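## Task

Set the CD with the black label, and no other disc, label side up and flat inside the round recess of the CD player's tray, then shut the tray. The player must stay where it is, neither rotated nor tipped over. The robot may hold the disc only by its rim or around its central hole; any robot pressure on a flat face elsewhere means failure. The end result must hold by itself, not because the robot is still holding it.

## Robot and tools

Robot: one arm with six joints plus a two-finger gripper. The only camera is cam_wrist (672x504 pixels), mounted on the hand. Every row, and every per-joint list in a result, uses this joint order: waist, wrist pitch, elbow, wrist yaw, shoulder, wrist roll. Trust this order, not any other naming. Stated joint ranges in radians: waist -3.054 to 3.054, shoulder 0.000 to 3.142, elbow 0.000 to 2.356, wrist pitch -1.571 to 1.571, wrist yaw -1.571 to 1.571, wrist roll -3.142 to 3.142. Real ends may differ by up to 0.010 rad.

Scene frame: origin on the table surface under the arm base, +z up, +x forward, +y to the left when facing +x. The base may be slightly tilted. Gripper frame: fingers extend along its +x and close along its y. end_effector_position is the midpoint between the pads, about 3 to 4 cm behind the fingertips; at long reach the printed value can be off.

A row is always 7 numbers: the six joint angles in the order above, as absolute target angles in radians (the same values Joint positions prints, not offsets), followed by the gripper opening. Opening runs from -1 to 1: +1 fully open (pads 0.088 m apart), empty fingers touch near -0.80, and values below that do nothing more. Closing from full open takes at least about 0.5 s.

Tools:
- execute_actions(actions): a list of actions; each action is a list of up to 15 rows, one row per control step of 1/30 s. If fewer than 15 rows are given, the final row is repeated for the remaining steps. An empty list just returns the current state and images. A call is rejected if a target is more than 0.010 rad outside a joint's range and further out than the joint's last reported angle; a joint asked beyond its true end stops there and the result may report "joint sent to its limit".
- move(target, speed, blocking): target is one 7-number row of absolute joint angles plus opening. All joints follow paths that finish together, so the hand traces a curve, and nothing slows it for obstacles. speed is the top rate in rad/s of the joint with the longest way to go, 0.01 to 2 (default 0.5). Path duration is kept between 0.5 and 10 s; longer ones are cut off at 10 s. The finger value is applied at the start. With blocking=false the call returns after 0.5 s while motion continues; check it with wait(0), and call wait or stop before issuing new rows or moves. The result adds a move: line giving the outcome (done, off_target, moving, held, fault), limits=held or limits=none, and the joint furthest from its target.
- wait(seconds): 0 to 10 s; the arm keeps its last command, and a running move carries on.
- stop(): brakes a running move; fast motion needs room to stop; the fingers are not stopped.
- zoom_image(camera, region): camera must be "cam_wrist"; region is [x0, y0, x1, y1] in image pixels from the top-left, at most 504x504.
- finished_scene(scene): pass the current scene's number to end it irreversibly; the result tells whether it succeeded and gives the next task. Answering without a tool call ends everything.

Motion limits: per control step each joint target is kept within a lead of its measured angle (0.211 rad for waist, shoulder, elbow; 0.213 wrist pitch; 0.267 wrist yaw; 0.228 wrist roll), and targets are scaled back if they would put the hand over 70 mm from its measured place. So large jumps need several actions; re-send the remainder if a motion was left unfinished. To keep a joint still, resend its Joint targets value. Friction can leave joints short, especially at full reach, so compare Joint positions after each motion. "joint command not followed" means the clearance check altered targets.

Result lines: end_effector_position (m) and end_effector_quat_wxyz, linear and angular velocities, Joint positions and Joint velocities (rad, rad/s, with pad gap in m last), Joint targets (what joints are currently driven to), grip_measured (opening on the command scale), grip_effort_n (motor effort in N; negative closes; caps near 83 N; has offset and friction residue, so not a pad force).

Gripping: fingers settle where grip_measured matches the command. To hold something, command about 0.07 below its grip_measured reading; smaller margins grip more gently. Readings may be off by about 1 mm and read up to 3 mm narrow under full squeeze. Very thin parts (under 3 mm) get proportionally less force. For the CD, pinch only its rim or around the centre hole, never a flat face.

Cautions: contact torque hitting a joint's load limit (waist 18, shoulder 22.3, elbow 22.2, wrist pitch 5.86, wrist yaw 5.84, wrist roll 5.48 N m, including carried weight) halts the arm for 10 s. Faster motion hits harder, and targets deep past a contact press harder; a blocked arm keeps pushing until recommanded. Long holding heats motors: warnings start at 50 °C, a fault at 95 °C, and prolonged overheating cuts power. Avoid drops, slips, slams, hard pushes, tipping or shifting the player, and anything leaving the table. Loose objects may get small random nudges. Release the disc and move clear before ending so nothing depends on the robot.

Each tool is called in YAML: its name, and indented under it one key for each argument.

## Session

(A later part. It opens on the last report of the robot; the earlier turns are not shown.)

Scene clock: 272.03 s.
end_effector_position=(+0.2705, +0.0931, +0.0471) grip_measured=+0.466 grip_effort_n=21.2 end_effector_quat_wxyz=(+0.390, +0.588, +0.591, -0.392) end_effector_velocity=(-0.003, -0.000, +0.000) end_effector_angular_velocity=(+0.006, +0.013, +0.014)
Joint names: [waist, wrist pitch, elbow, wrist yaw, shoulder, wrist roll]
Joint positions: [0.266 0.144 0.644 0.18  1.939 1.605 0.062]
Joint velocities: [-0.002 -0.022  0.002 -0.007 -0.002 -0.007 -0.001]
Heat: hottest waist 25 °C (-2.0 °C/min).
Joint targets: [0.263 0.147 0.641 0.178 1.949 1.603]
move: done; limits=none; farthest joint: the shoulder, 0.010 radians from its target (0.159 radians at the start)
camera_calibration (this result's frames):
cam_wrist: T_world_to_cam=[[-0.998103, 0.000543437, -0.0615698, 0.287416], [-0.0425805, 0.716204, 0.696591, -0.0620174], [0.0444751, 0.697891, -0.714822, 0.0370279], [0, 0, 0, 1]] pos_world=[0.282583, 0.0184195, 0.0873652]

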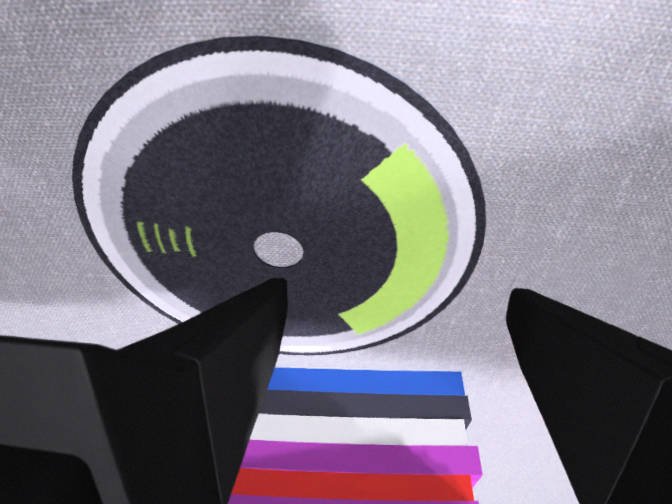

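move:
  target: [0.235, 0.176, 0.666, 0.1665, 1.991, 1.577, 0.47]
  speed: 0.04

Scene clock: 281.60 s.
end_effector_position=(+0.2727, +0.0916, +0.0359) grip_measured=+0.466 grip_effort_n=21.2 end_effector_quat_wxyz=(+0.390, +0.588, +0.591, -0.391) end_effector_velocity=(-0.003, +0.001, -0.000) end_effector_angular_velocity=(+0.006, +0.009, +0.011)
Joint names: [waist, wrist pitch, elbow, wrist yaw, shoulder, wrist roll]
Joint positions: [0.238 0.173 0.662 0.168 1.981 1.579 0.062]
Joint velocities: [-0.002 -0.007 -0.002 -0.007  0.002 -0.007 -0.   ]
Heat: hottest waist 25 °C (-2.0 °C/min).
Joint targets: [0.235 0.176 0.666 0.166 1.991 1.577]
move: done; limits=none; farthest joint: the shoulder, 0.010 radians from its target (0.052 radians at the start)
camera_calibration (this result's frames):
cam_wrist: T_world_to_cam=[[-0.998033, 0.000257991, -0.0626838, 0.288925], [-0.0435884, 0.715797, 0.696947, -0.0528106], [0.0450487, 0.698309, -0.714378, 0.0297717], [0, 0, 0, 1]] pos_world=[0.284713, 0.0169373, 0.0761853]

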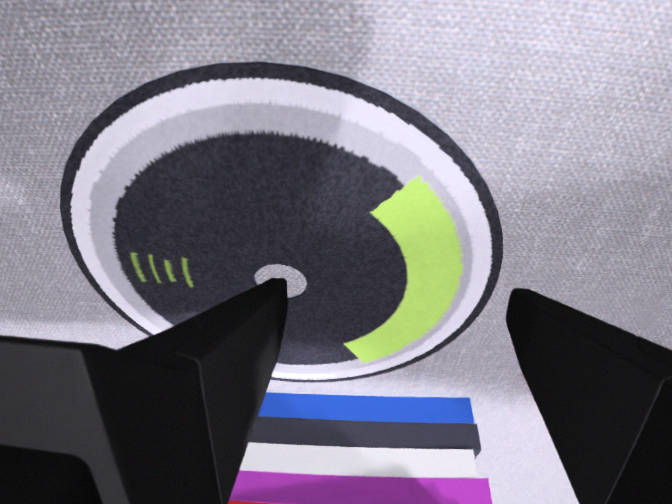

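move:
  target: [0.230, 0.184, 0.6686, 0.1645, 2.001, 1.572, 0.47]
  speed: 0.01

Scene clock: 287.47 s.
end_effector_position=(+0.2727, +0.0915, +0.0337) grip_measured=+0.466 grip_effort_n=21.2 end_effector_quat_wxyz=(+0.390, +0.588, +0.591, -0.391) end_effector_velocity=(-0.002, -0.003, -0.001) end_effector_angular_velocity=(+0.002, +0.009, +0.001)
Joint names: [waist, wrist pitch, elbow, wrist yaw, shoulder, wrist roll]
Joint positions: [0.234 0.181 0.665 0.167 1.989 1.574 0.062]
Joint velocities: [-0.012 -0.007 -0.002 -0.007 -0.002 -0.007 -0.   ]
Heat: hottest waist 25 °C (-1.0 °C/min).
Joint targets: [0.230 0.184 0.669 0.165 2.001 1.572]
move: off_target; limits=none; farthest joint: the shoulder, 0.012 radians from its target (0.020 radians at the start)
camera_calibration (this result's frames):
cam_wrist: T_world_to_cam=[[-0.998001, 0.000172566, -0.0631903, 0.288854], [-0.0440041, 0.715781, 0.696937, -0.0511029], [0.0453507, 0.698325, -0.714343, 0.02815], [0, 0, 0, 1]] pos_world=[0.284752, 0.0168708, 0.0739771]

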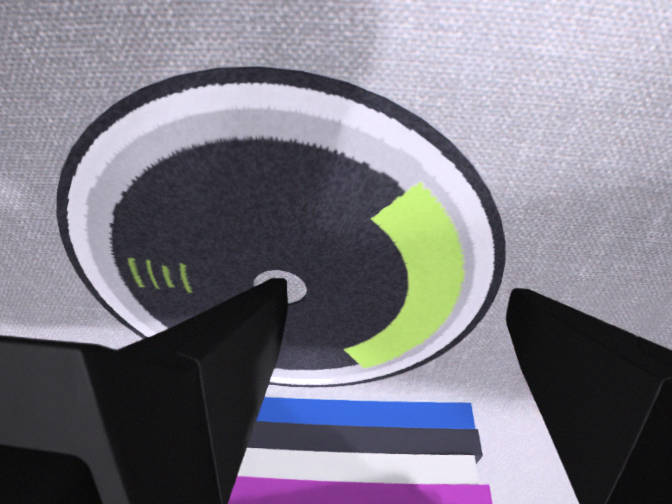

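execute_actions:
  actions:
    - [[0.229,0.184,0.669,0.1645,2.003,1.572,0.45],[0.229,0.184,0.669,0.1645,2.003,1.572,0.43],[0.229,0.184,0.669,0.1645,2.003,1.572,0.41],[0.229,0.184,0.669,0.1645,2.003,1.572,0.395],[0.229,0.184,0.669,0.1645,2.003,1.572,0.38],[0.229,0.184,0.669,0.1645,2.003,1.572,0.365],[0.229,0.184,0.669,0.1645,2.003,1.572,0.35],[0.229,0.184,0.669,0.1645,2.003,1.572,0.335],[0.229,0.184,0.669,0.1645,2.003,1.572,0.32],[0.229,0.184,0.669,0.1645,2.003,1.572,0.305],[0.229,0.184,0.669,0.1645,2.003,1.572,0.29],[0.229,0.184,0.669,0.1645,2.003,1.572,0.275],[0.229,0.184,0.669,0.1645,2.003,1.572,0.26],[0.229,0.184,0.669,0.1645,2.003,1.572,0.25],[0.229,0.184,0.669,0.1645,2.003,1.572,0.24]]
    - [[0.229,0.184,0.669,0.1645,2.003,1.572,0.24]]

zoom_image:
  camera: "cam_wrist"
  region: [230, 240, 540, 340]

Scene clock: 292.90 s.
end_effector_position=(+0.2742, +0.0917, +0.0334) grip_measured=+0.246 grip_effort_n=-27.2 end_effector_quat_wxyz=(+0.390, +0.590, +0.590, -0.390) end_effector_velocity=(+0.001, -0.002, -0.000) end_effector_angular_velocity=(-0.008, -0.008, +0.001)
Joint names: [waist, wrist pitch, elbow, wrist yaw, shoulder, wrist roll]
Joint positions: [0.233 0.183 0.668 0.165 1.991 1.574 0.051]
Joint velocities: [-0.002  0.007 -0.002  0.007 -0.002 -0.007 -0.   ]
Heat: hottest waist 25 °C (-1.0 °C/min).
Joint targets: [0.229 0.184 0.669 0.165 2.003 1.572]
camera_calibration (this result's frames):
cam_wrist: T_world_to_cam=[[-0.997796, 0.00220472, -0.0663189, 0.290154], [-0.0448098, 0.71475, 0.697943, -0.050722], [0.0489402, 0.699376, -0.713076, 0.0266385], [0, 0, 0, 1]] pos_world=[0.285938, 0.0169835, 0.0736391]

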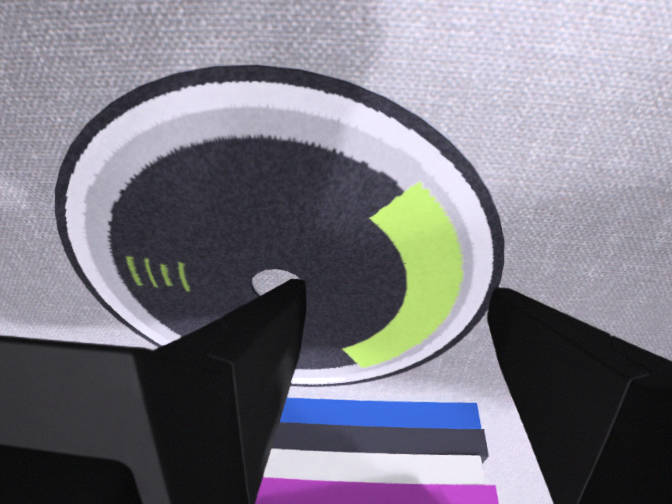

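Region (230, 240, 540, 340) of cam_wrist's 672x504 image, scaled by 1.626, with more detail than that image has; it fills the top 163 rows of this view, and the rest is white.

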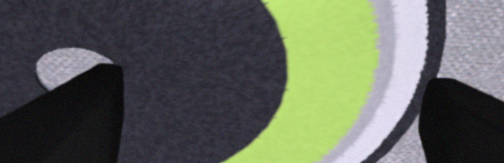

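execute_actions:
  actions:
    - [[0.229,0.184,0.669,0.1645,2.003,1.572,0.23],[0.229,0.184,0.669,0.1645,2.003,1.572,0.22],[0.229,0.184,0.669,0.1645,2.003,1.572,0.21],[0.229,0.184,0.669,0.1645,2.003,1.572,0.20]]

zoom_image:
  camera: "cam_wrist"
  region: [230, 240, 540, 340]

Scene clock: 295.80 s.
end_effector_position=(+0.2745, +0.0922, +0.0337) grip_measured=+0.205 grip_effort_n=-21.2 end_effector_quat_wxyz=(+0.389, +0.590, +0.590, -0.389) end_effector_velocity=(-0.004, +0.001, -0.000) end_effector_angular_velocity=(+0.019, +0.005, +0.021)
Joint names: [waist, wrist pitch, elbow, wrist yaw, shoulder, wrist roll]
Joint positions: [0.234 0.184 0.668 0.162 1.991 1.574 0.049]
Joint velocities: [-0.007 -0.007 -0.002 -0.022  0.002 -0.022 -0.   ]
Heat: hottest waist 25 °C (-1.0 °C/min).
Joint targets: [0.229 0.184 0.669 0.165 2.003 1.572]
camera_calibration (this result's frames):
cam_wrist: T_world_to_cam=[[-0.997741, 0.00250717, -0.067133, 0.29042], [-0.0453035, 0.712776, 0.699927, -0.0509599], [0.0496056, 0.701387, -0.711052, 0.026018], [0, 0, 0, 1]] pos_world=[0.286165, 0.0173462, 0.0736651]

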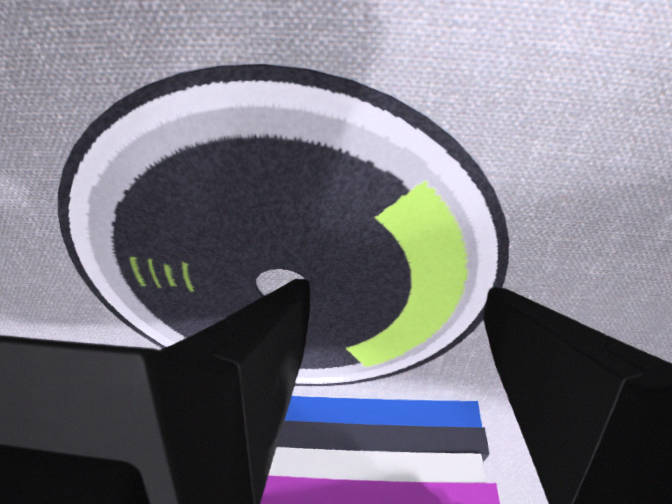

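Region (230, 240, 540, 340) of cam_wrist's 672x504 image, scaled by 1.626, with more detail than that image has; it fills the top 163 rows of this view, and the rest is white.

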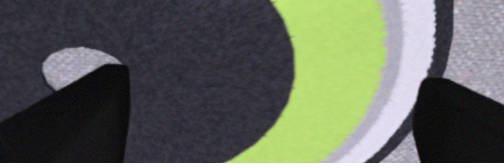

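execute_actions:
  actions:
    - [[0.233,0.184,0.668,0.1645,1.995,1.572,0.25],[0.233,0.184,0.668,0.1645,1.995,1.572,0.30],[0.233,0.184,0.668,0.1645,1.995,1.572,0.35],[0.233,0.184,0.668,0.1645,1.995,1.572,0.40],[0.233,0.184,0.668,0.1645,1.995,1.572,0.45]]
    - [[0.233,0.188,0.664,0.1645,1.995,1.572,0.45],[0.233,0.192,0.661,0.1645,1.995,1.572,0.45],[0.233,0.196,0.658,0.1645,1.995,1.572,0.45],[0.233,0.2,0.655,0.1645,1.995,1.572,0.45],[0.233,0.204,0.652,0.1645,1.995,1.572,0.45],[0.233,0.208,0.649,0.1645,1.995,1.572,0.45],[0.233,0.212,0.646,0.1645,1.995,1.572,0.45],[0.233,0.216,0.643,0.1645,1.995,1.572,0.45]]

Scene clock: 302.43 s.
end_effector_position=(+0.2720, +0.0930, +0.0339) grip_measured=+0.446 grip_effort_n=22.1 end_effector_quat_wxyz=(+0.391, +0.594, +0.587, -0.386) end_effector_velocity=(-0.001, +0.000, +0.000) end_effector_angular_velocity=(+0.006, -0.004, +0.004)
Joint names: [waist, wrist pitch, elbow, wrist yaw, shoulder, wrist roll]
Joint positions: [0.236 0.213 0.649 0.162 1.991 1.574 0.061]
Joint velocities: [-0.002  0.007 -0.007 -0.007 -0.002 -0.007  0.   ]
Heat: hottest waist 25 °C (-1.0 °C/min).
Joint targets: [0.233 0.216 0.643 0.164 1.995 1.572]
camera_calibration (this result's frames):
cam_wrist: T_world_to_cam=[[-0.996992, 0.00657937, -0.0772214, 0.28775], [-0.0495529, 0.711997, 0.700432, -0.0506046], [0.0595898, 0.702152, -0.70953, 0.0228903], [0, 0, 0, 1]] pos_world=[0.283012, 0.0180646, 0.0739068]

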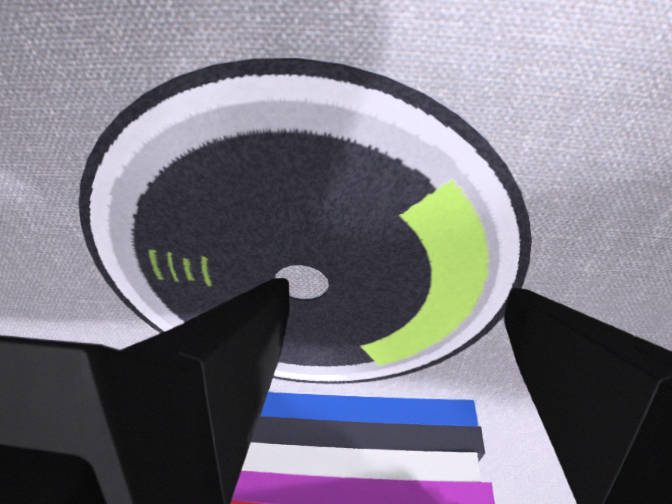

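move:
  target: [0.246, 0.198, 0.640, 0.167, 1.967, 1.584, 0.47]
  speed: 0.03

move:
  target: [0.237, 0.226, 0.613, 0.163, 1.962, 1.576, 0.47]
  speed: 0.03

Scene clock: 307.77 s.
end_effector_position=(+0.2716, +0.0934, +0.0380) grip_measured=+0.466 grip_effort_n=21.2 end_effector_quat_wxyz=(+0.391, +0.594, +0.588, -0.386) end_effector_velocity=(-0.002, +0.003, +0.002) end_effector_angular_velocity=(+0.023, +0.002, +0.013)
Joint names: [waist, wrist pitch, elbow, wrist yaw, shoulder, wrist roll]
Joint positions: [0.245 0.201 0.644 0.165 1.975 1.582 0.062]
Joint velocities: [ 0.002 -0.007 -0.002 -0.022 -0.002 -0.007 -0.   ]
Heat: hottest waist 25 °C (-1.0 °C/min).
Joint targets: [0.246 0.198 0.640 0.167 1.967 1.584]
move: done; limits=none; farthest joint: the shoulder, 0.008 radians from its target (0.024 radians at the start)
camera_calibration (this result's frames):
cam_wrist: T_world_to_cam=[[-0.997059, 0.00606756, -0.0764016, 0.287655], [-0.0493828, 0.711488, 0.700961, -0.0537267], [0.058612, 0.702672, -0.709096, 0.0257809], [0, 0, 0, 1]] pos_world=[0.282645, 0.018365, 0.0779188]

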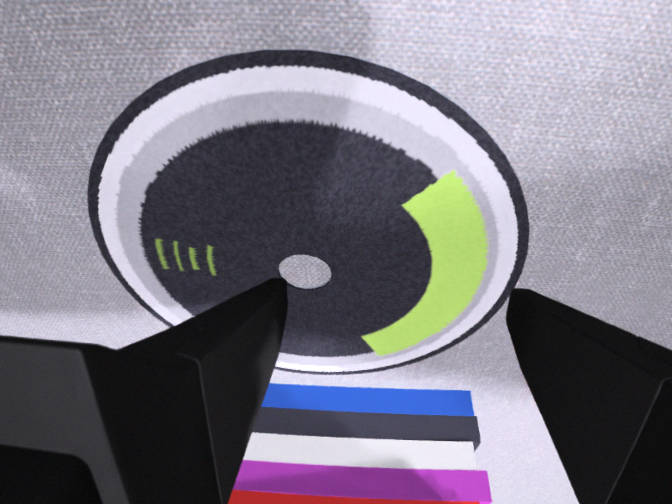

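Scene clock: 309.07 s.
end_effector_position=(+0.2652, +0.0917, +0.0379) grip_measured=+0.466 grip_effort_n=21.2 end_effector_quat_wxyz=(+0.391, +0.593, +0.587, -0.387) end_effector_velocity=(-0.005, +0.002, +0.001) end_effector_angular_velocity=(+0.021, +0.023, +0.004)
Joint names: [waist, wrist pitch, elbow, wrist yaw, shoulder, wrist roll]
Joint positions: [0.24  0.223 0.617 0.165 1.97  1.578 0.062]
Joint velocities: [-0.002 -0.022 -0.002 -0.022 -0.002  0.007 -0.   ]
Heat: hottest waist 25 °C (-1.0 °C/min).
Joint targets: [0.237 0.226 0.613 0.163 1.962 1.576]
move: done; limits=none; farthest joint: the shoulder, 0.008 radians from its target (0.013 radians at the start)
camera_calibration (this result's frames):
cam_wrist: T_world_to_cam=[[-0.997059, 0.00640619, -0.0763687, 0.281273], [-0.0490127, 0.712761, 0.699693, -0.0529539], [0.058915, 0.701378, -0.71035, 0.0273305], [0, 0, 0, 1]] pos_world=[0.27624, 0.0167725, 0.0779462]

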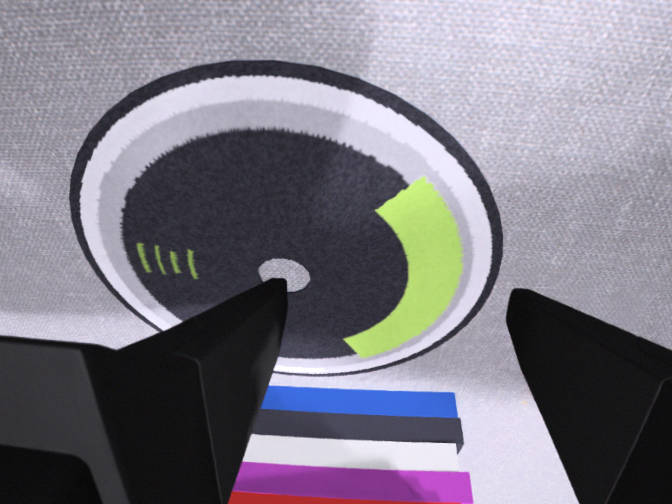

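move:
  target: [0.227, 0.240, 0.626, 0.1595, 2.0, 1.567, 0.47]
  speed: 0.015

execute_actions:
  actions:
    - [[0.227,0.240,0.626,0.1595,2.0,1.567,0.45],[0.227,0.240,0.626,0.1595,2.0,1.567,0.43],[0.227,0.240,0.626,0.1595,2.0,1.567,0.41],[0.227,0.240,0.626,0.1595,2.0,1.567,0.395],[0.227,0.240,0.626,0.1595,2.0,1.567,0.38],[0.227,0.240,0.626,0.1595,2.0,1.567,0.365],[0.227,0.240,0.626,0.1595,2.0,1.567,0.35],[0.227,0.240,0.626,0.1595,2.0,1.567,0.335],[0.227,0.240,0.626,0.1595,2.0,1.567,0.32],[0.227,0.240,0.626,0.1595,2.0,1.567,0.305],[0.227,0.240,0.626,0.1595,2.0,1.567,0.29],[0.227,0.240,0.626,0.1595,2.0,1.567,0.28],[0.227,0.240,0.626,0.1595,2.0,1.567,0.27],[0.227,0.240,0.626,0.1595,2.0,1.567,0.26],[0.227,0.240,0.626,0.1595,2.0,1.567,0.255]]
    - [[0.227,0.240,0.626,0.1595,2.0,1.567,0.25]]

zoom_image:
  camera: "cam_wrist"
  region: [230, 240, 540, 340]

Scene clock: 317.07 s.
end_effector_position=(+0.2651, +0.0914, +0.0332) grip_measured=+0.466 grip_effort_n=21.2 end_effector_quat_wxyz=(+0.391, +0.593, +0.587, -0.387) end_effector_velocity=(-0.002, +0.000, +0.000) end_effector_angular_velocity=(+0.006, +0.010, -0.005)
Joint names: [waist, wrist pitch, elbow, wrist yaw, shoulder, wrist roll]
Joint positions: [0.23  0.237 0.622 0.161 1.989 1.569 0.062]
Joint velocities: [-0.002 -0.007 -0.002 -0.007 -0.002  0.007 -0.   ]
Heat: hottest shoulder 26 °C (+1.0 °C/min).
Joint targets: [0.227 0.240 0.626 0.159 2.000 1.567]
move: off_target; limits=none; farthest joint: the shoulder, 0.011 radians from its target (0.030 radians at the start)
camera_calibration (this result's frames):
cam_wrist: T_world_to_cam=[[-0.997131, 0.00570696, -0.0754798, 0.280841], [-0.048842, 0.713294, 0.699161, -0.0495786], [0.0578293, 0.700842, -0.710968, 0.0245617], [0, 0, 0, 1]] pos_world=[0.276193, 0.0165475, 0.0733238]

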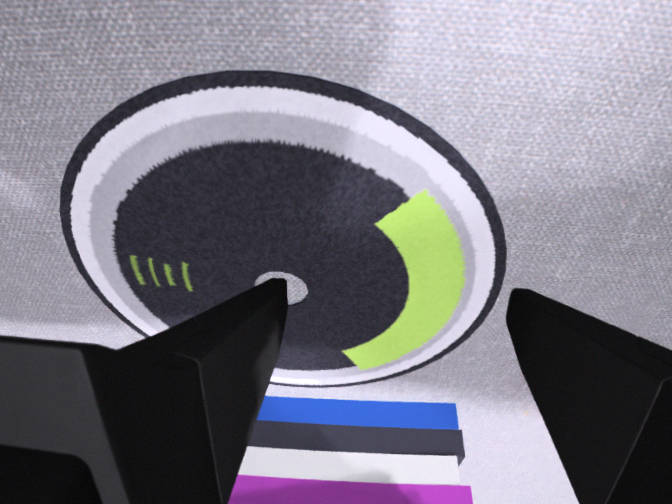

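Scene clock: 318.07 s.
end_effector_position=(+0.2650, +0.0917, +0.0332) grip_measured=+0.256 grip_effort_n=-26.3 end_effector_quat_wxyz=(+0.391, +0.593, +0.588, -0.387) end_effector_velocity=(-0.002, +0.000, +0.000) end_effector_angular_velocity=(+0.006, +0.004, +0.009)
Joint names: [waist, wrist pitch, elbow, wrist yaw, shoulder, wrist roll]
Joint positions: [0.23  0.237 0.622 0.16  1.989 1.569 0.052]
Joint velocities: [-0.002 -0.007 -0.002 -0.007 -0.002 -0.007 -0.   ]
Heat: hottest shoulder 26 °C (+1.0 °C/min).
Joint targets: [0.227 0.240 0.626 0.159 2.000 1.567]
camera_calibration (this result's frames):
cam_wrist: T_world_to_cam=[[-0.997156, 0.00560568, -0.0751575, 0.280735], [-0.0487764, 0.712215, 0.700264, -0.0497368], [0.0574538, 0.701939, -0.709916, 0.0243729], [0, 0, 0, 1]] pos_world=[0.27611, 0.0167413, 0.073231]

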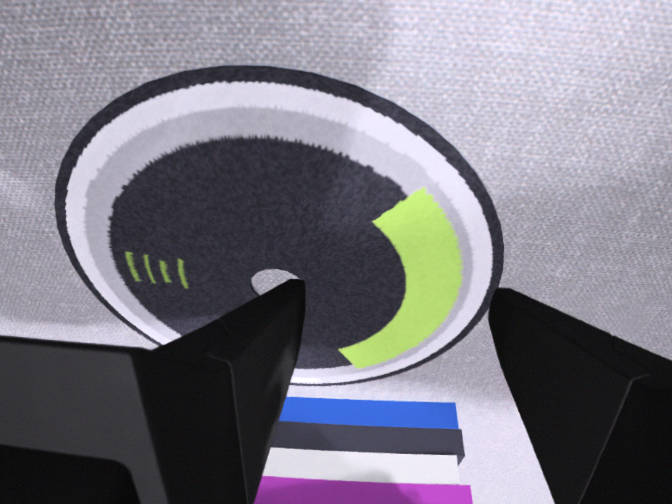

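Region (230, 240, 540, 340) of cam_wrist's 672x504 image, scaled by 1.626, with more detail than that image has; it fills the top 163 rows of this view, and the rest is white.

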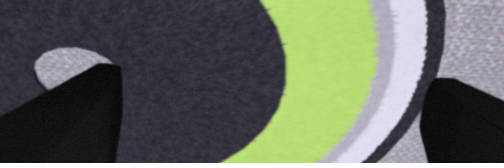

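execute_actions:
  actions:
    - [[0.229,0.238,0.623,0.1605,1.992,1.569,0.245],[0.2305,0.236,0.620,0.1615,1.985,1.570,0.245],[0.231,0.235,0.619,0.162,1.982,1.571,0.245]]
    - [[0.2315,0.234,0.6187,0.1622,1.981,1.5715,0.245],[0.232,0.233,0.6184,0.1624,1.980,1.572,0.245],[0.2325,0.2322,0.6181,0.1626,1.979,1.5725,0.245],[0.233,0.2314,0.6178,0.1628,1.978,1.573,0.245],[0.2335,0.2306,0.6175,0.163,1.977,1.5735,0.245],[0.234,0.2298,0.6172,0.1632,1.976,1.574,0.245],[0.2345,0.229,0.6169,0.1634,1.975,1.5745,0.245],[0.235,0.2282,0.6166,0.1636,1.974,1.575,0.245],[0.2355,0.2274,0.6163,0.1638,1.973,1.5755,0.245],[0.236,0.2266,0.616,0.164,1.972,1.576,0.245],[0.2365,0.2258,0.6157,0.1642,1.971,1.5765,0.245],[0.237,0.225,0.6154,0.1644,1.970,1.577,0.245],[0.2375,0.2242,0.6151,0.1646,1.969,1.5775,0.245],[0.238,0.2234,0.6148,0.1648,1.968,1.578,0.245],[0.2385,0.2226,0.6145,0.165,1.967,1.5785,0.245]]
    - [[0.239,0.222,0.614,0.165,1.966,1.579,0.245]]

Scene clock: 324.07 s.
end_effector_position=(+0.2645, +0.0915, +0.0367) grip_measured=+0.251 grip_effort_n=-26.7 end_effector_quat_wxyz=(+0.390, +0.593, +0.588, -0.388) end_effector_velocity=(-0.002, +0.002, +0.001) end_effector_angular_velocity=(+0.021, +0.005, +0.009)
Joint names: [waist, wrist pitch, elbow, wrist yaw, shoulder, wrist roll]
Joint positions: [0.237 0.225 0.617 0.163 1.974 1.577 0.051]
Joint velocities: [-0.002 -0.007 -0.002 -0.022 -0.002 -0.007 -0.   ]
Heat: hottest shoulder 26 °C (+1.0 °C/min).
Joint targets: [0.239 0.222 0.614 0.165 1.966 1.579]
camera_calibration (this result's frames):
cam_wrist: T_world_to_cam=[[-0.997272, 0.00611109, -0.0735602, 0.280493], [-0.0472651, 0.712594, 0.699983, -0.0525132], [0.0566962, 0.70155, -0.710361, 0.0272723], [0, 0, 0, 1]] pos_world=[0.275699, 0.0165736, 0.0767646]

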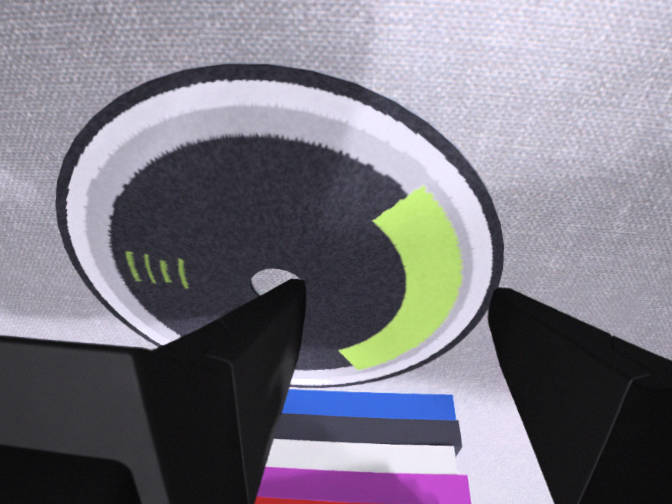

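move:
  target: [0.421, -0.103, 0.592, 0.2426, 1.652, 1.75, 0.243]
  speed: 0.1

move:
  target: [0.646, -0.509, 0.704, 0.323, 1.41, 1.969, 0.243]
  speed: 0.12

Scene clock: 343.50 s.
end_effector_position=(+0.2680, +0.0926, +0.1159) grip_measured=+0.248 grip_effort_n=-24.9 end_effector_quat_wxyz=(+0.391, +0.594, +0.586, -0.388) end_effector_velocity=(-0.007, -0.004, -0.000) end_effector_angular_velocity=(-0.014, +0.022, +0.023)
Joint names: [waist, wrist pitch, elbow, wrist yaw, shoulder, wrist roll]
Joint positions: [ 0.419 -0.1    0.598  0.241  1.66   1.748  0.051]
Joint velocities: [-0.002 -0.037 -0.002  0.007 -0.007 -0.007 -0.001]
Heat: hottest shoulder 26 °C (+1.0 °C/min).
Joint targets: [0.421 -0.103 0.592 0.242 1.652 1.750]
move: done; limits=none; farthest joint: the shoulder, 0.008 radians from its target (0.322 radians at the start)
camera_calibration (this result's frames):
cam_wrist: T_world_to_cam=[[-0.997019, 0.0103193, -0.0764601, 0.289668], [-0.0461674, 0.714214, 0.698403, -0.108815], [0.0618159, 0.699851, -0.711609, 0.0814895], [0, 0, 0, 1]] pos_world=[0.278743, 0.0176975, 0.156133]

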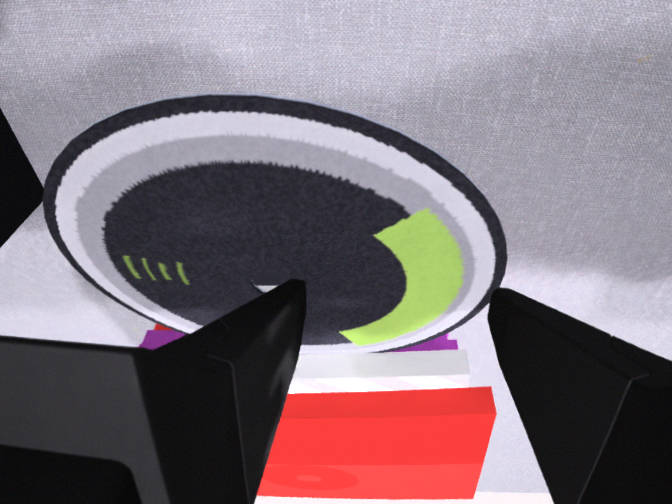

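Scene clock: 347.33 s.
end_effector_position=(+0.2665, +0.0930, +0.2009) grip_measured=+0.247 grip_effort_n=-17.0 end_effector_quat_wxyz=(+0.390, +0.594, +0.587, -0.389) end_effector_velocity=(-0.003, +0.000, +0.002) end_effector_angular_velocity=(+0.015, +0.014, +0.016)
Joint names: [waist, wrist pitch, elbow, wrist yaw, shoulder, wrist roll]
Joint positions: [ 0.644 -0.506  0.697  0.321  1.417  1.967  0.051]
Joint velocities: [-0.002 -0.022  0.002 -0.022 -0.007 -0.007 -0.   ]
Heat: hottest shoulder 26 °C (+1.0 °C/min).
Joint targets: [0.646 -0.509 0.704 0.323 1.410 1.969]
move: done; limits=none; farthest joint: the shoulder, 0.007 radians from its target (0.250 radians at the start)
camera_calibration (this result's frames):
cam_wrist: T_world_to_cam=[[-0.997296, 0.00931377, -0.0729006, 0.294085], [-0.0445185, 0.712681, 0.700075, -0.169094], [0.0584752, 0.701427, -0.710339, 0.142272], [0, 0, 0, 1]] pos_world=[0.277443, 0.0179776, 0.240879]

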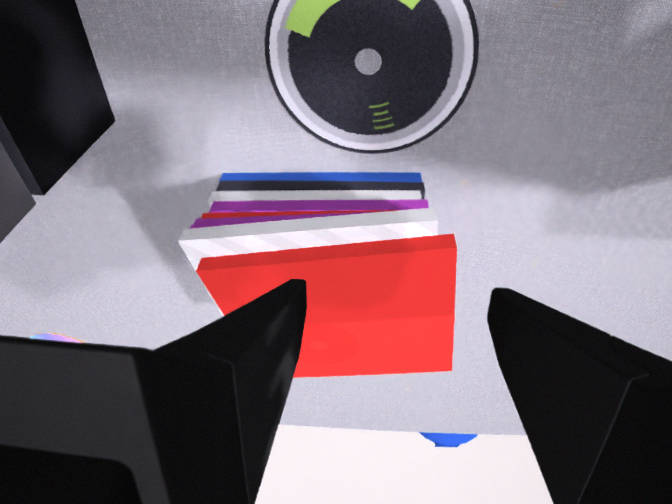

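move:
  target: [0.42, -0.06, 0.53, 0.24, 1.63, 1.75, 0.47]
  speed: 0.5

move:
  target: [0.239, 0.276, 0.506, 0.1677, 1.923, 1.58, 0.47]
  speed: 0.3

Scene clock: 361.63 s.
end_effector_position=(+0.2567, +0.0898, +0.1178) grip_measured=+0.466 grip_effort_n=21.2 end_effector_quat_wxyz=(+0.392, +0.600, +0.581, -0.386) end_effector_velocity=(+0.001, +0.000, +0.000) end_effector_angular_velocity=(+0.007, -0.006, +0.001)
Joint names: [waist, wrist pitch, elbow, wrist yaw, shoulder, wrist roll]
Joint positions: [ 0.423 -0.063  0.536  0.242  1.621  1.752  0.062]
Joint velocities: [-0.002  0.007 -0.002 -0.007 -0.002 -0.007 -0.   ]
Heat: hottest shoulder 26 °C (+1.0 °C/min).
Joint targets: [0.420 -0.060 0.530 0.240 1.630 1.750]
move: done; limits=none; farthest joint: the shoulder, 0.009 radians from its target (0.213 radians at the start)
camera_calibration (this result's frames):
cam_wrist: T_world_to_cam=[[-0.995898, 0.0201666, -0.0882127, 0.278745], [-0.0475478, 0.712797, 0.699757, -0.108362], [0.0769894, 0.701081, -0.708914, 0.0811693], [0, 0, 0, 1]] pos_world=[0.2662, 0.0147127, 0.157958]

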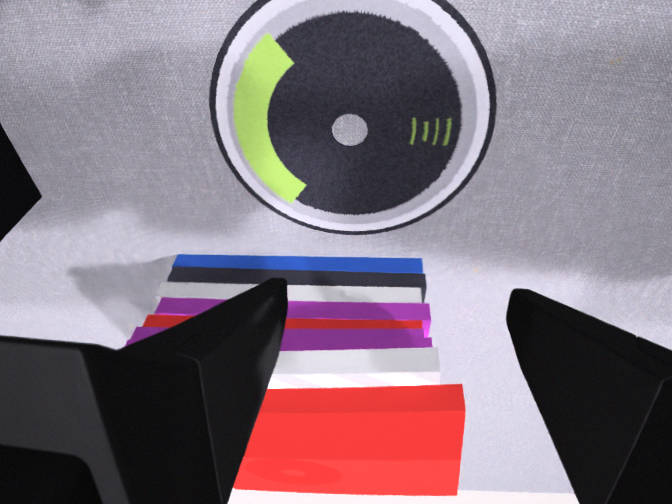

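Scene clock: 363.27 s.
end_effector_position=(+0.2416, +0.0855, +0.0467) grip_measured=+0.466 grip_effort_n=21.2 end_effector_quat_wxyz=(+0.392, +0.593, +0.586, -0.389) end_effector_velocity=(-0.000, -0.003, -0.002) end_effector_angular_velocity=(-0.010, -0.001, -0.000)
Joint names: [waist, wrist pitch, elbow, wrist yaw, shoulder, wrist roll]
Joint positions: [0.242 0.273 0.509 0.17  1.914 1.582 0.062]
Joint velocities: [-0.007  0.007 -0.002  0.007  0.002 -0.007  0.   ]
Heat: hottest shoulder 26 °C (+1.0 °C/min).
Joint targets: [0.239 0.276 0.506 0.168 1.923 1.580]
move: done; limits=none; farthest joint: the shoulder, 0.009 radians from its target (0.302 radians at the start)
camera_calibration (this result's frames):
cam_wrist: T_world_to_cam=[[-0.997188, 0.00735127, -0.0745741, 0.258366], [-0.046813, 0.715977, 0.696552, -0.0565423], [0.0585139, 0.698085, -0.71362, 0.0398421], [0, 0, 0, 1]] pos_world=[0.252661, 0.0107705, 0.0870841]

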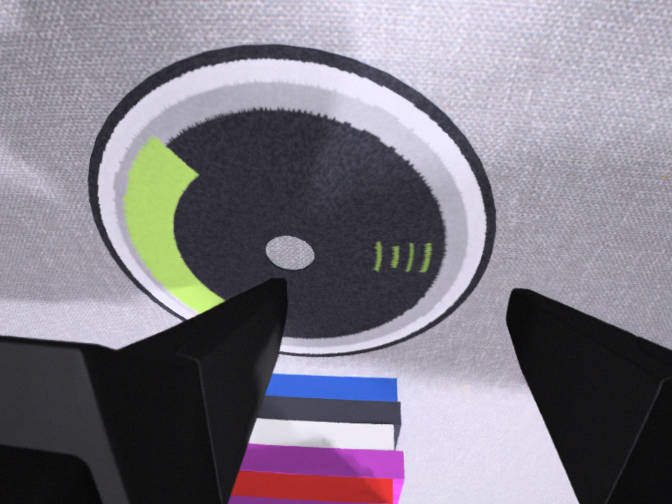

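move:
  target: [0.2147, 0.321, 0.5225, 0.158, 1.9745, 1.5575, 0.47]
  speed: 0.05

move:
  target: [0.2083, 0.3325, 0.5247, 0.1555, 1.988, 1.552, 0.47]
  speed: 0.012

Scene clock: 369.00 s.
end_effector_position=(+0.2412, +0.0854, +0.0358) grip_measured=+0.466 grip_effort_n=21.2 end_effector_quat_wxyz=(+0.392, +0.593, +0.586, -0.389) end_effector_velocity=(+0.001, -0.001, -0.000) end_effector_angular_velocity=(+0.004, +0.000, -0.016)
Joint names: [waist, wrist pitch, elbow, wrist yaw, shoulder, wrist roll]
Joint positions: [0.218 0.318 0.519 0.16  1.965 1.56  0.062]
Joint velocities: [-0.007  0.007 -0.002 -0.007 -0.002  0.007 -0.   ]
Heat: hottest shoulder 26 °C (+1.0 °C/min).
Joint targets: [0.215 0.321 0.522 0.158 1.974 1.558]
move: done; limits=none; farthest joint: the shoulder, 0.010 radians from its target (0.061 radians at the start)
camera_calibration (this result's frames):
cam_wrist: T_world_to_cam=[[-0.997133, 0.00802855, -0.0752369, 0.257094], [-0.046759, 0.71637, 0.696152, -0.0489495], [0.0594865, 0.697675, -0.713941, 0.0319905], [0, 0, 0, 1]] pos_world=[0.252165, 0.0106829, 0.0762586]

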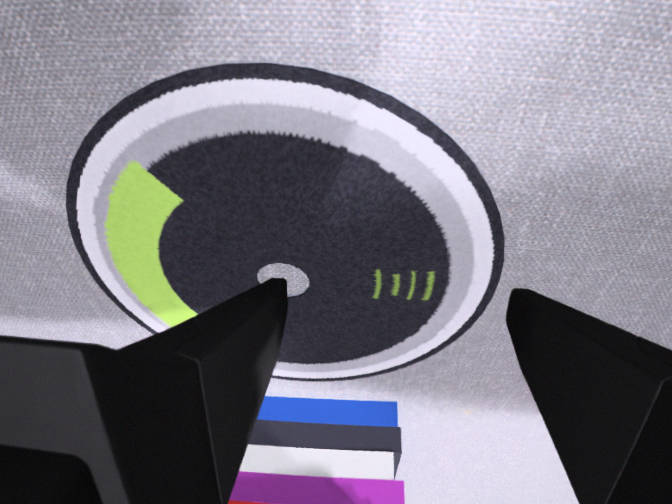

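Scene clock: 371.17 s.
end_effector_position=(+0.2405, +0.0854, +0.0330) grip_measured=+0.466 grip_effort_n=20.7 end_effector_quat_wxyz=(+0.392, +0.592, +0.586, -0.390) end_effector_velocity=(-0.001, -0.000, +0.001) end_effector_angular_velocity=(+0.006, -0.005, +0.020)
Joint names: [waist, wrist pitch, elbow, wrist yaw, shoulder, wrist roll]
Joint positions: [0.211 0.329 0.521 0.157 1.978 1.554 0.062]
Joint velocities: [-0.002 -0.007 -0.002 -0.007 -0.007 -0.022 -0.   ]
Heat: hottest shoulder 26 °C (+1.0 °C/min).
Joint targets: [0.208 0.332 0.525 0.155 1.988 1.552]
move: done; limits=none; farthest joint: the shoulder, 0.010 radians from its target (0.023 radians at the start)
camera_calibration (this result's frames):
cam_wrist: T_world_to_cam=[[-0.997227, 0.00751672, -0.0740392, 0.256158], [-0.0462851, 0.716411, 0.696142, -0.0470656], [0.0582752, 0.697638, -0.714076, 0.0303276], [0, 0, 0, 1]] pos_world=[0.251501, 0.0106351, 0.0733863]

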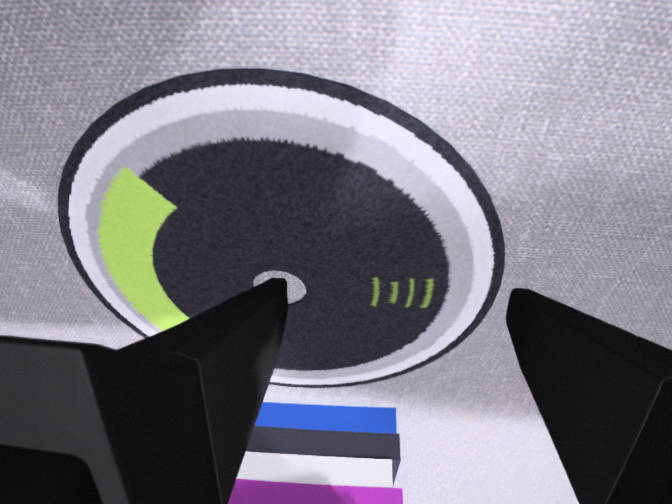

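execute_actions:
  actions:
    - [[0.208,0.333,0.5248,0.1553,1.9887,1.5517,0.47],[0.2076,0.3337,0.525,0.1551,1.9894,1.5513,0.47],[0.2072,0.3344,0.5251,0.155,1.9901,1.551,0.47],[0.2068,0.3351,0.5252,0.1549,1.9908,1.5507,0.47]]
    - [[0.2068,0.3351,0.5252,0.1549,1.9908,1.5507,0.45],[0.2068,0.3351,0.5252,0.1549,1.9908,1.5507,0.43],[0.2068,0.3351,0.5252,0.1549,1.9908,1.5507,0.41],[0.2068,0.3351,0.5252,0.1549,1.9908,1.5507,0.395],[0.2068,0.3351,0.5252,0.1549,1.9908,1.5507,0.38],[0.2068,0.3351,0.5252,0.1549,1.9908,1.5507,0.365],[0.2068,0.3351,0.5252,0.1549,1.9908,1.5507,0.35],[0.2068,0.3351,0.5252,0.1549,1.9908,1.5507,0.335],[0.2068,0.3351,0.5252,0.1549,1.9908,1.5507,0.32],[0.2068,0.3351,0.5252,0.1549,1.9908,1.5507,0.305],[0.2068,0.3351,0.5252,0.1549,1.9908,1.5507,0.29],[0.2068,0.3351,0.5252,0.1549,1.9908,1.5507,0.28],[0.2068,0.3351,0.5252,0.1549,1.9908,1.5507,0.27],[0.2068,0.3351,0.5252,0.1549,1.9908,1.5507,0.26],[0.2068,0.3351,0.5252,0.1549,1.9908,1.5507,0.255]]
    - [[0.2068,0.3351,0.5252,0.1549,1.9908,1.5507,0.25],[0.2068,0.3351,0.5252,0.1549,1.9908,1.5507,0.245],[0.2068,0.3351,0.5252,0.1549,1.9908,1.5507,0.24]]

zoom_image:
  camera: "cam_wrist"
  region: [230, 240, 540, 340]

Scene clock: 379.30 s.
end_effector_position=(+0.2403, +0.0861, +0.0328) grip_measured=+0.247 grip_effort_n=-30.5 end_effector_quat_wxyz=(+0.391, +0.593, +0.587, -0.388) end_effector_velocity=(-0.004, +0.000, +0.001) end_effector_angular_velocity=(+0.006, +0.003, +0.025)
Joint names: [waist, wrist pitch, elbow, wrist yaw, shoulder, wrist roll]
Joint positions: [0.211 0.332 0.521 0.153 1.98  1.553 0.051]
Joint velocities: [-0.002 -0.007 -0.007 -0.007 -0.002 -0.022 -0.   ]
Heat: hottest waist 25 °C (+0.0 °C/min).
Joint targets: [0.207 0.335 0.525 0.155 1.991 1.551]
camera_calibration (this result's frames):
cam_wrist: T_world_to_cam=[[-0.997197, 0.00673118, -0.074514, 0.25605], [-0.0474368, 0.713286, 0.699266, -0.0470764], [0.0578567, 0.70084, -0.710968, 0.0294441], [0, 0, 0, 1]] pos_world=[0.251395, 0.0112198, 0.072932]

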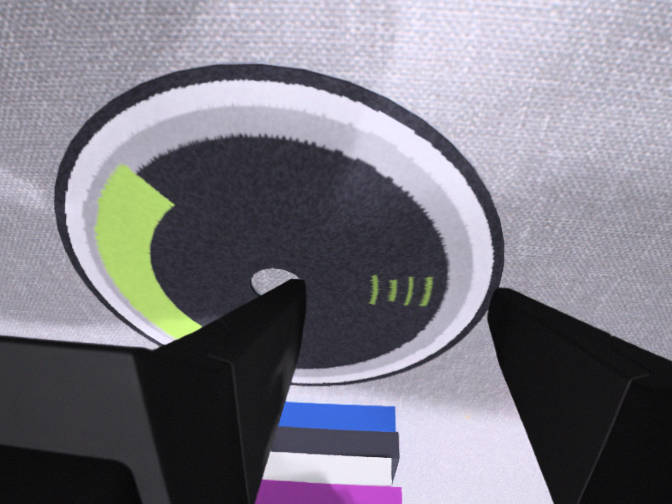

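Region (230, 240, 540, 340) of cam_wrist's 672x504 image, scaled by 1.626, with more detail than that image has; it fills the top 163 rows of this view, and the rest is white.

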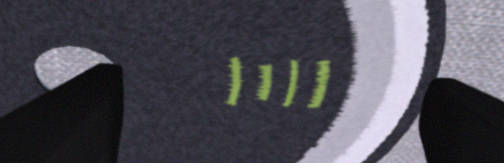

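execute_actions:
  actions:
    - [[0.209,0.333,0.522,0.1549,1.984,1.553,0.24],[0.211,0.331,0.519,0.155,1.977,1.554,0.24],[0.212,0.330,0.518,0.155,1.973,1.555,0.24]]

move:
  target: [0.244, 0.272, 0.505, 0.169, 1.906, 1.584, 0.24]
  speed: 0.03

move:
  target: [0.378, -0.045, 0.413, 0.2258, 1.522, 1.708, 0.24]
  speed: 0.1

Scene clock: 390.03 s.
end_effector_position=(+0.2401, +0.0862, +0.0330) grip_measured=+0.246 grip_effort_n=-30.0 end_effector_quat_wxyz=(+0.391, +0.593, +0.588, -0.388) end_effector_velocity=(-0.002, +0.000, +0.000) end_effector_angular_velocity=(+0.006, +0.010, -0.005)
Joint names: [waist, wrist pitch, elbow, wrist yaw, shoulder, wrist roll]
Joint positions: [0.211 0.332 0.521 0.153 1.98  1.553 0.051]
Joint velocities: [-0.002 -0.007 -0.002 -0.007 -0.002  0.007 -0.   ]
Heat: hottest waist 25 °C (-1.0 °C/min).
Joint targets: [0.212 0.330 0.518 0.155 1.973 1.555]
camera_calibration (this result's frames):
cam_wrist: T_world_to_cam=[[-0.99722, 0.00660048, -0.0742256, 0.255831], [-0.0473378, 0.713161, 0.6994, -0.0472392], [0.0575512, 0.700969, -0.710866, 0.0295665], [0, 0, 0, 1]] pos_world=[0.251182, 0.0112754, 0.0730461]

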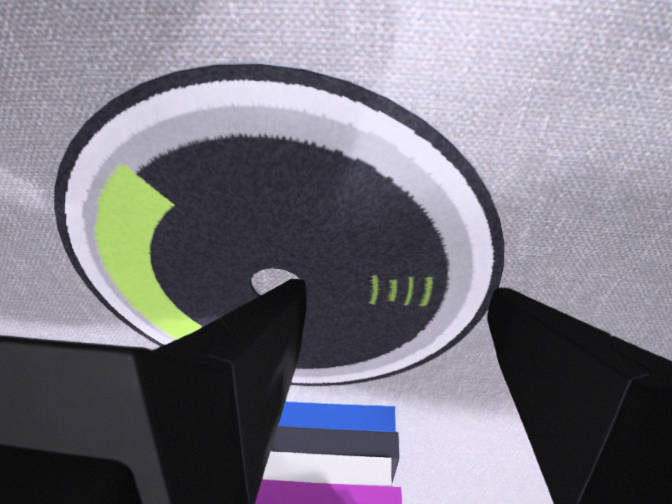

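Scene clock: 392.80 s.
end_effector_position=(+0.2415, +0.0859, +0.0469) grip_measured=+0.246 grip_effort_n=-29.1 end_effector_quat_wxyz=(+0.391, +0.593, +0.587, -0.388) end_effector_velocity=(-0.005, +0.000, +0.000) end_effector_angular_velocity=(+0.006, +0.017, +0.017)
Joint names: [waist, wrist pitch, elbow, wrist yaw, shoulder, wrist roll]
Joint positions: [0.242 0.275 0.508 0.167 1.914 1.582 0.051]
Joint velocities: [-0.002 -0.022 -0.002 -0.007 -0.002 -0.007 -0.   ]
Heat: hottest waist 25 °C (-1.0 °C/min).
Joint targets: [0.244 0.272 0.505 0.169 1.906 1.584]
move: done; limits=none; farthest joint: the shoulder, 0.008 radians from its target (0.074 radians at the start)
camera_calibration (this result's frames):
cam_wrist: T_world_to_cam=[[-0.997156, 0.00737295, -0.0750102, 0.258272], [-0.0472595, 0.714106, 0.69844, -0.0567416], [0.0587148, 0.699998, -0.711727, 0.0394069], [0, 0, 0, 1]] pos_world=[0.252542, 0.0110305, 0.0870506]

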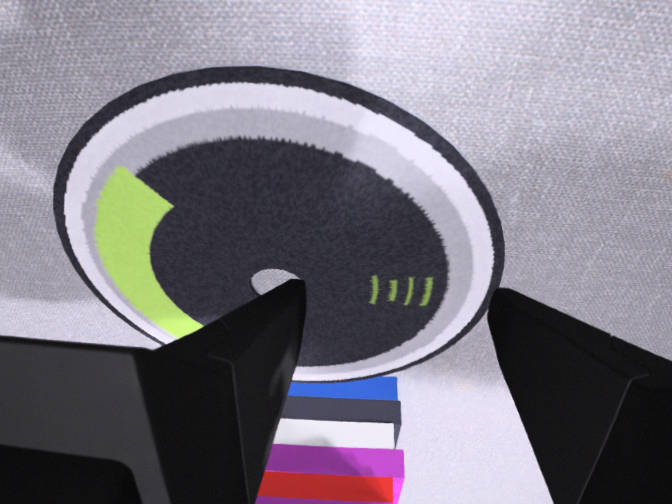

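Scene clock: 397.10 s.
end_effector_position=(+0.2279, +0.0727, +0.1160) grip_measured=+0.246 grip_effort_n=-29.1 end_effector_quat_wxyz=(+0.392, +0.594, +0.586, -0.388) end_effector_velocity=(-0.004, +0.000, +0.001) end_effector_angular_velocity=(+0.006, +0.011, +0.019)
Joint names: [waist, wrist pitch, elbow, wrist yaw, shoulder, wrist roll]
Joint positions: [ 0.376 -0.042  0.419  0.224  1.529  1.706  0.051]
Joint velocities: [ 0.002 -0.022 -0.002 -0.007 -0.007 -0.007 -0.   ]
Heat: hottest waist 25 °C (-1.0 °C/min).
Joint targets: [0.378 -0.045 0.413 0.226 1.522 1.708]
move: done; limits=none; farthest joint: the shoulder, 0.007 radians from its target (0.392 radians at the start)
camera_calibration (this result's frames):
cam_wrist: T_world_to_cam=[[-0.996982, 0.00942978, -0.0770643, 0.250018], [-0.0471856, 0.714651, 0.697888, -0.0962563], [0.061655, 0.699417, -0.712049, 0.0980327], [0, 0, 0, 1]] pos_world=[0.238677, -0.00213376, 0.156248]

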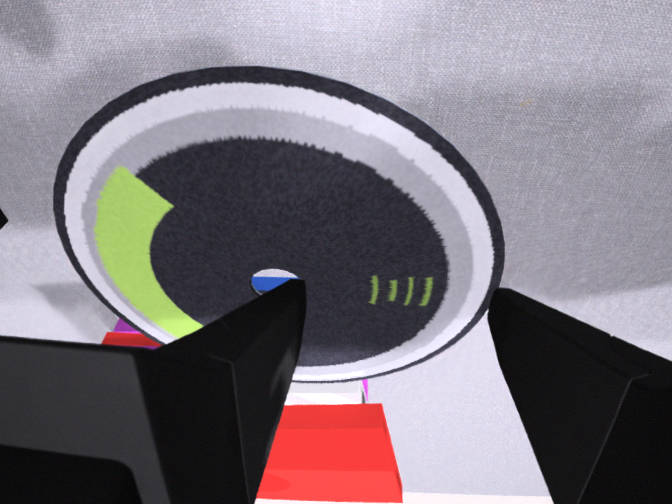

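Holding steady. Continue up, then over the tray.

move:
  target: [0.65, -0.556, 0.592, 0.324, 1.251, 1.972, 0.24]
  speed: 0.13

move:
  target: [0.11, -0.357, 0.731, 0.203, 1.163, 2.225, 0.24]
  speed: 0.13

Scene clock: 403.47 s.
end_effector_position=(+0.2371, +0.0736, +0.2059) grip_measured=+0.246 grip_effort_n=-29.1 end_effector_quat_wxyz=(+0.390, +0.594, +0.587, -0.388) end_effector_velocity=(-0.004, +0.001, +0.001) end_effector_angular_velocity=(+0.013, +0.012, +0.033)
Joint names: [waist, wrist pitch, elbow, wrist yaw, shoulder, wrist roll]
Joint positions: [ 0.648 -0.553  0.585  0.322  1.257  1.97   0.051]
Joint velocities: [-0.002 -0.022  0.002 -0.022 -0.002 -0.022 -0.   ]
Heat: hottest waist 25 °C (-1.0 °C/min).
Joint targets: [0.650 -0.556 0.592 0.324 1.251 1.972]
move: done; limits=none; farthest joint: the elbow, 0.007 radians from its target (0.173 radians at the start)
camera_calibration (this result's frames):
cam_wrist: T_world_to_cam=[[-0.99721, 0.00906618, -0.0740947, 0.2656], [-0.0455671, 0.712273, 0.700422, -0.159974], [0.0591258, 0.701844, -0.709873, 0.160878], [0, 0, 0, 1]] pos_world=[0.248057, -0.00137395, 0.245932]

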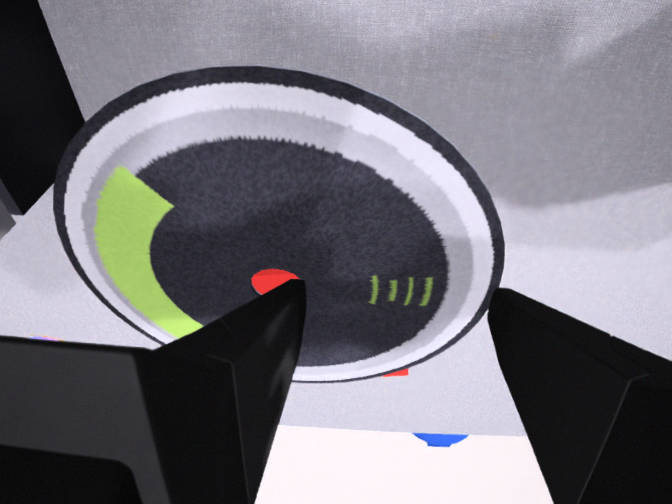

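Scene clock: 408.00 s.
end_effector_position=(+0.3374, -0.0559, +0.1848) grip_measured=+0.246 grip_effort_n=-29.1 end_effector_quat_wxyz=(+0.189, +0.782, +0.286, -0.521) end_effector_velocity=(-0.002, +0.002, -0.000) end_effector_angular_velocity=(+0.012, -0.001, +0.023)
Joint names: [waist, wrist pitch, elbow, wrist yaw, shoulder, wrist roll]
Joint positions: [ 0.113 -0.359  0.724  0.205  1.171  2.223  0.051]
Joint velocities: [-0.007 -0.007 -0.002 -0.022 -0.002 -0.022 -0.   ]
Heat: hottest shoulder 26 °C (+0.0 °C/min).
Joint targets: [0.110 -0.357 0.731 0.203 1.163 2.225]
move: done; limits=none; farthest joint: the shoulder, 0.008 radians from its target (0.094 radians at the start)
camera_calibration (this result's frames):
cam_wrist: T_world_to_cam=[[-0.641672, 0.764343, -0.0635304, 0.285476], [0.521744, 0.495717, 0.694297, -0.250717], [0.562174, 0.412365, -0.716879, 0.046221], [0, 0, 0, 1]] pos_world=[0.288007, -0.112977, 0.225343]

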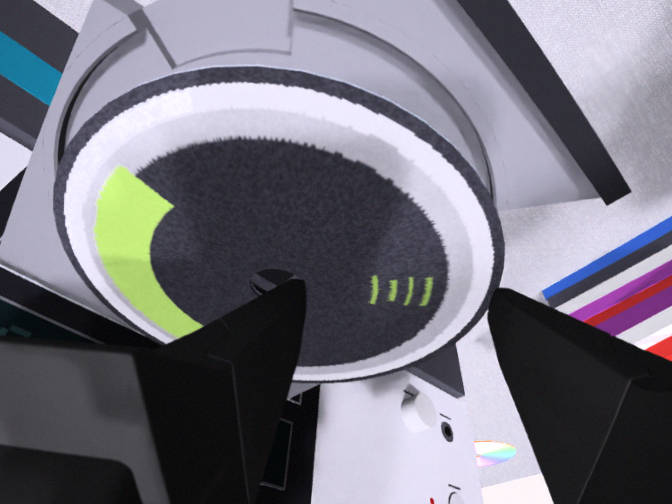

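move:
  target: [0.088, -0.327, 0.711, 0.188, 1.201, 2.205, 0.24]
  speed: 0.03

Scene clock: 414.30 s.
end_effector_position=(+0.3390, -0.0576, +0.1781) grip_measured=+0.246 grip_effort_n=-29.1 end_effector_quat_wxyz=(+0.189, +0.782, +0.286, -0.520) end_effector_velocity=(+0.001, -0.001, -0.000) end_effector_angular_velocity=(+0.005, -0.003, -0.014)
Joint names: [waist, wrist pitch, elbow, wrist yaw, shoulder, wrist roll]
Joint positions: [ 0.091 -0.33   0.72   0.19   1.191  2.207  0.051]
Joint velocities: [-0.007  0.007 -0.002 -0.007 -0.002  0.007  0.   ]
Heat: hottest shoulder 26 °C (+0.0 °C/min).
Joint targets: [0.088 -0.327 0.711 0.188 1.201 2.205]
move: done; limits=none; farthest joint: the shoulder, 0.010 radians from its target (0.030 radians at the start)
camera_calibration (this result's frames):
cam_wrist: T_world_to_cam=[[-0.640696, 0.765083, -0.0644812, 0.287328], [0.521245, 0.495086, 0.695121, -0.246043], [0.563749, 0.411751, -0.715995, 0.0404597], [0, 0, 0, 1]] pos_world=[0.28953, -0.114677, 0.218526]

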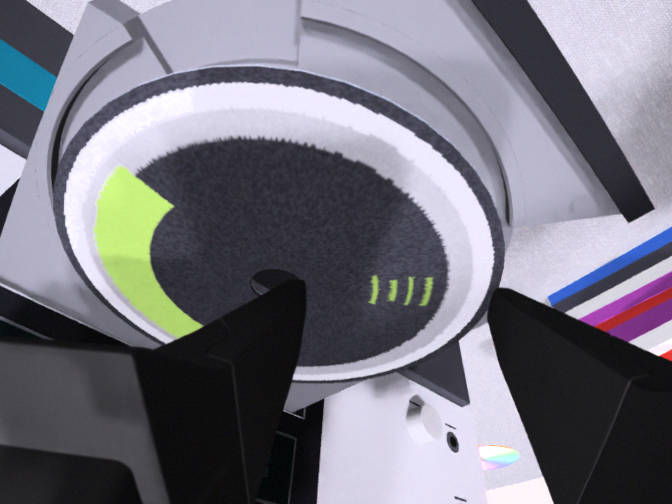

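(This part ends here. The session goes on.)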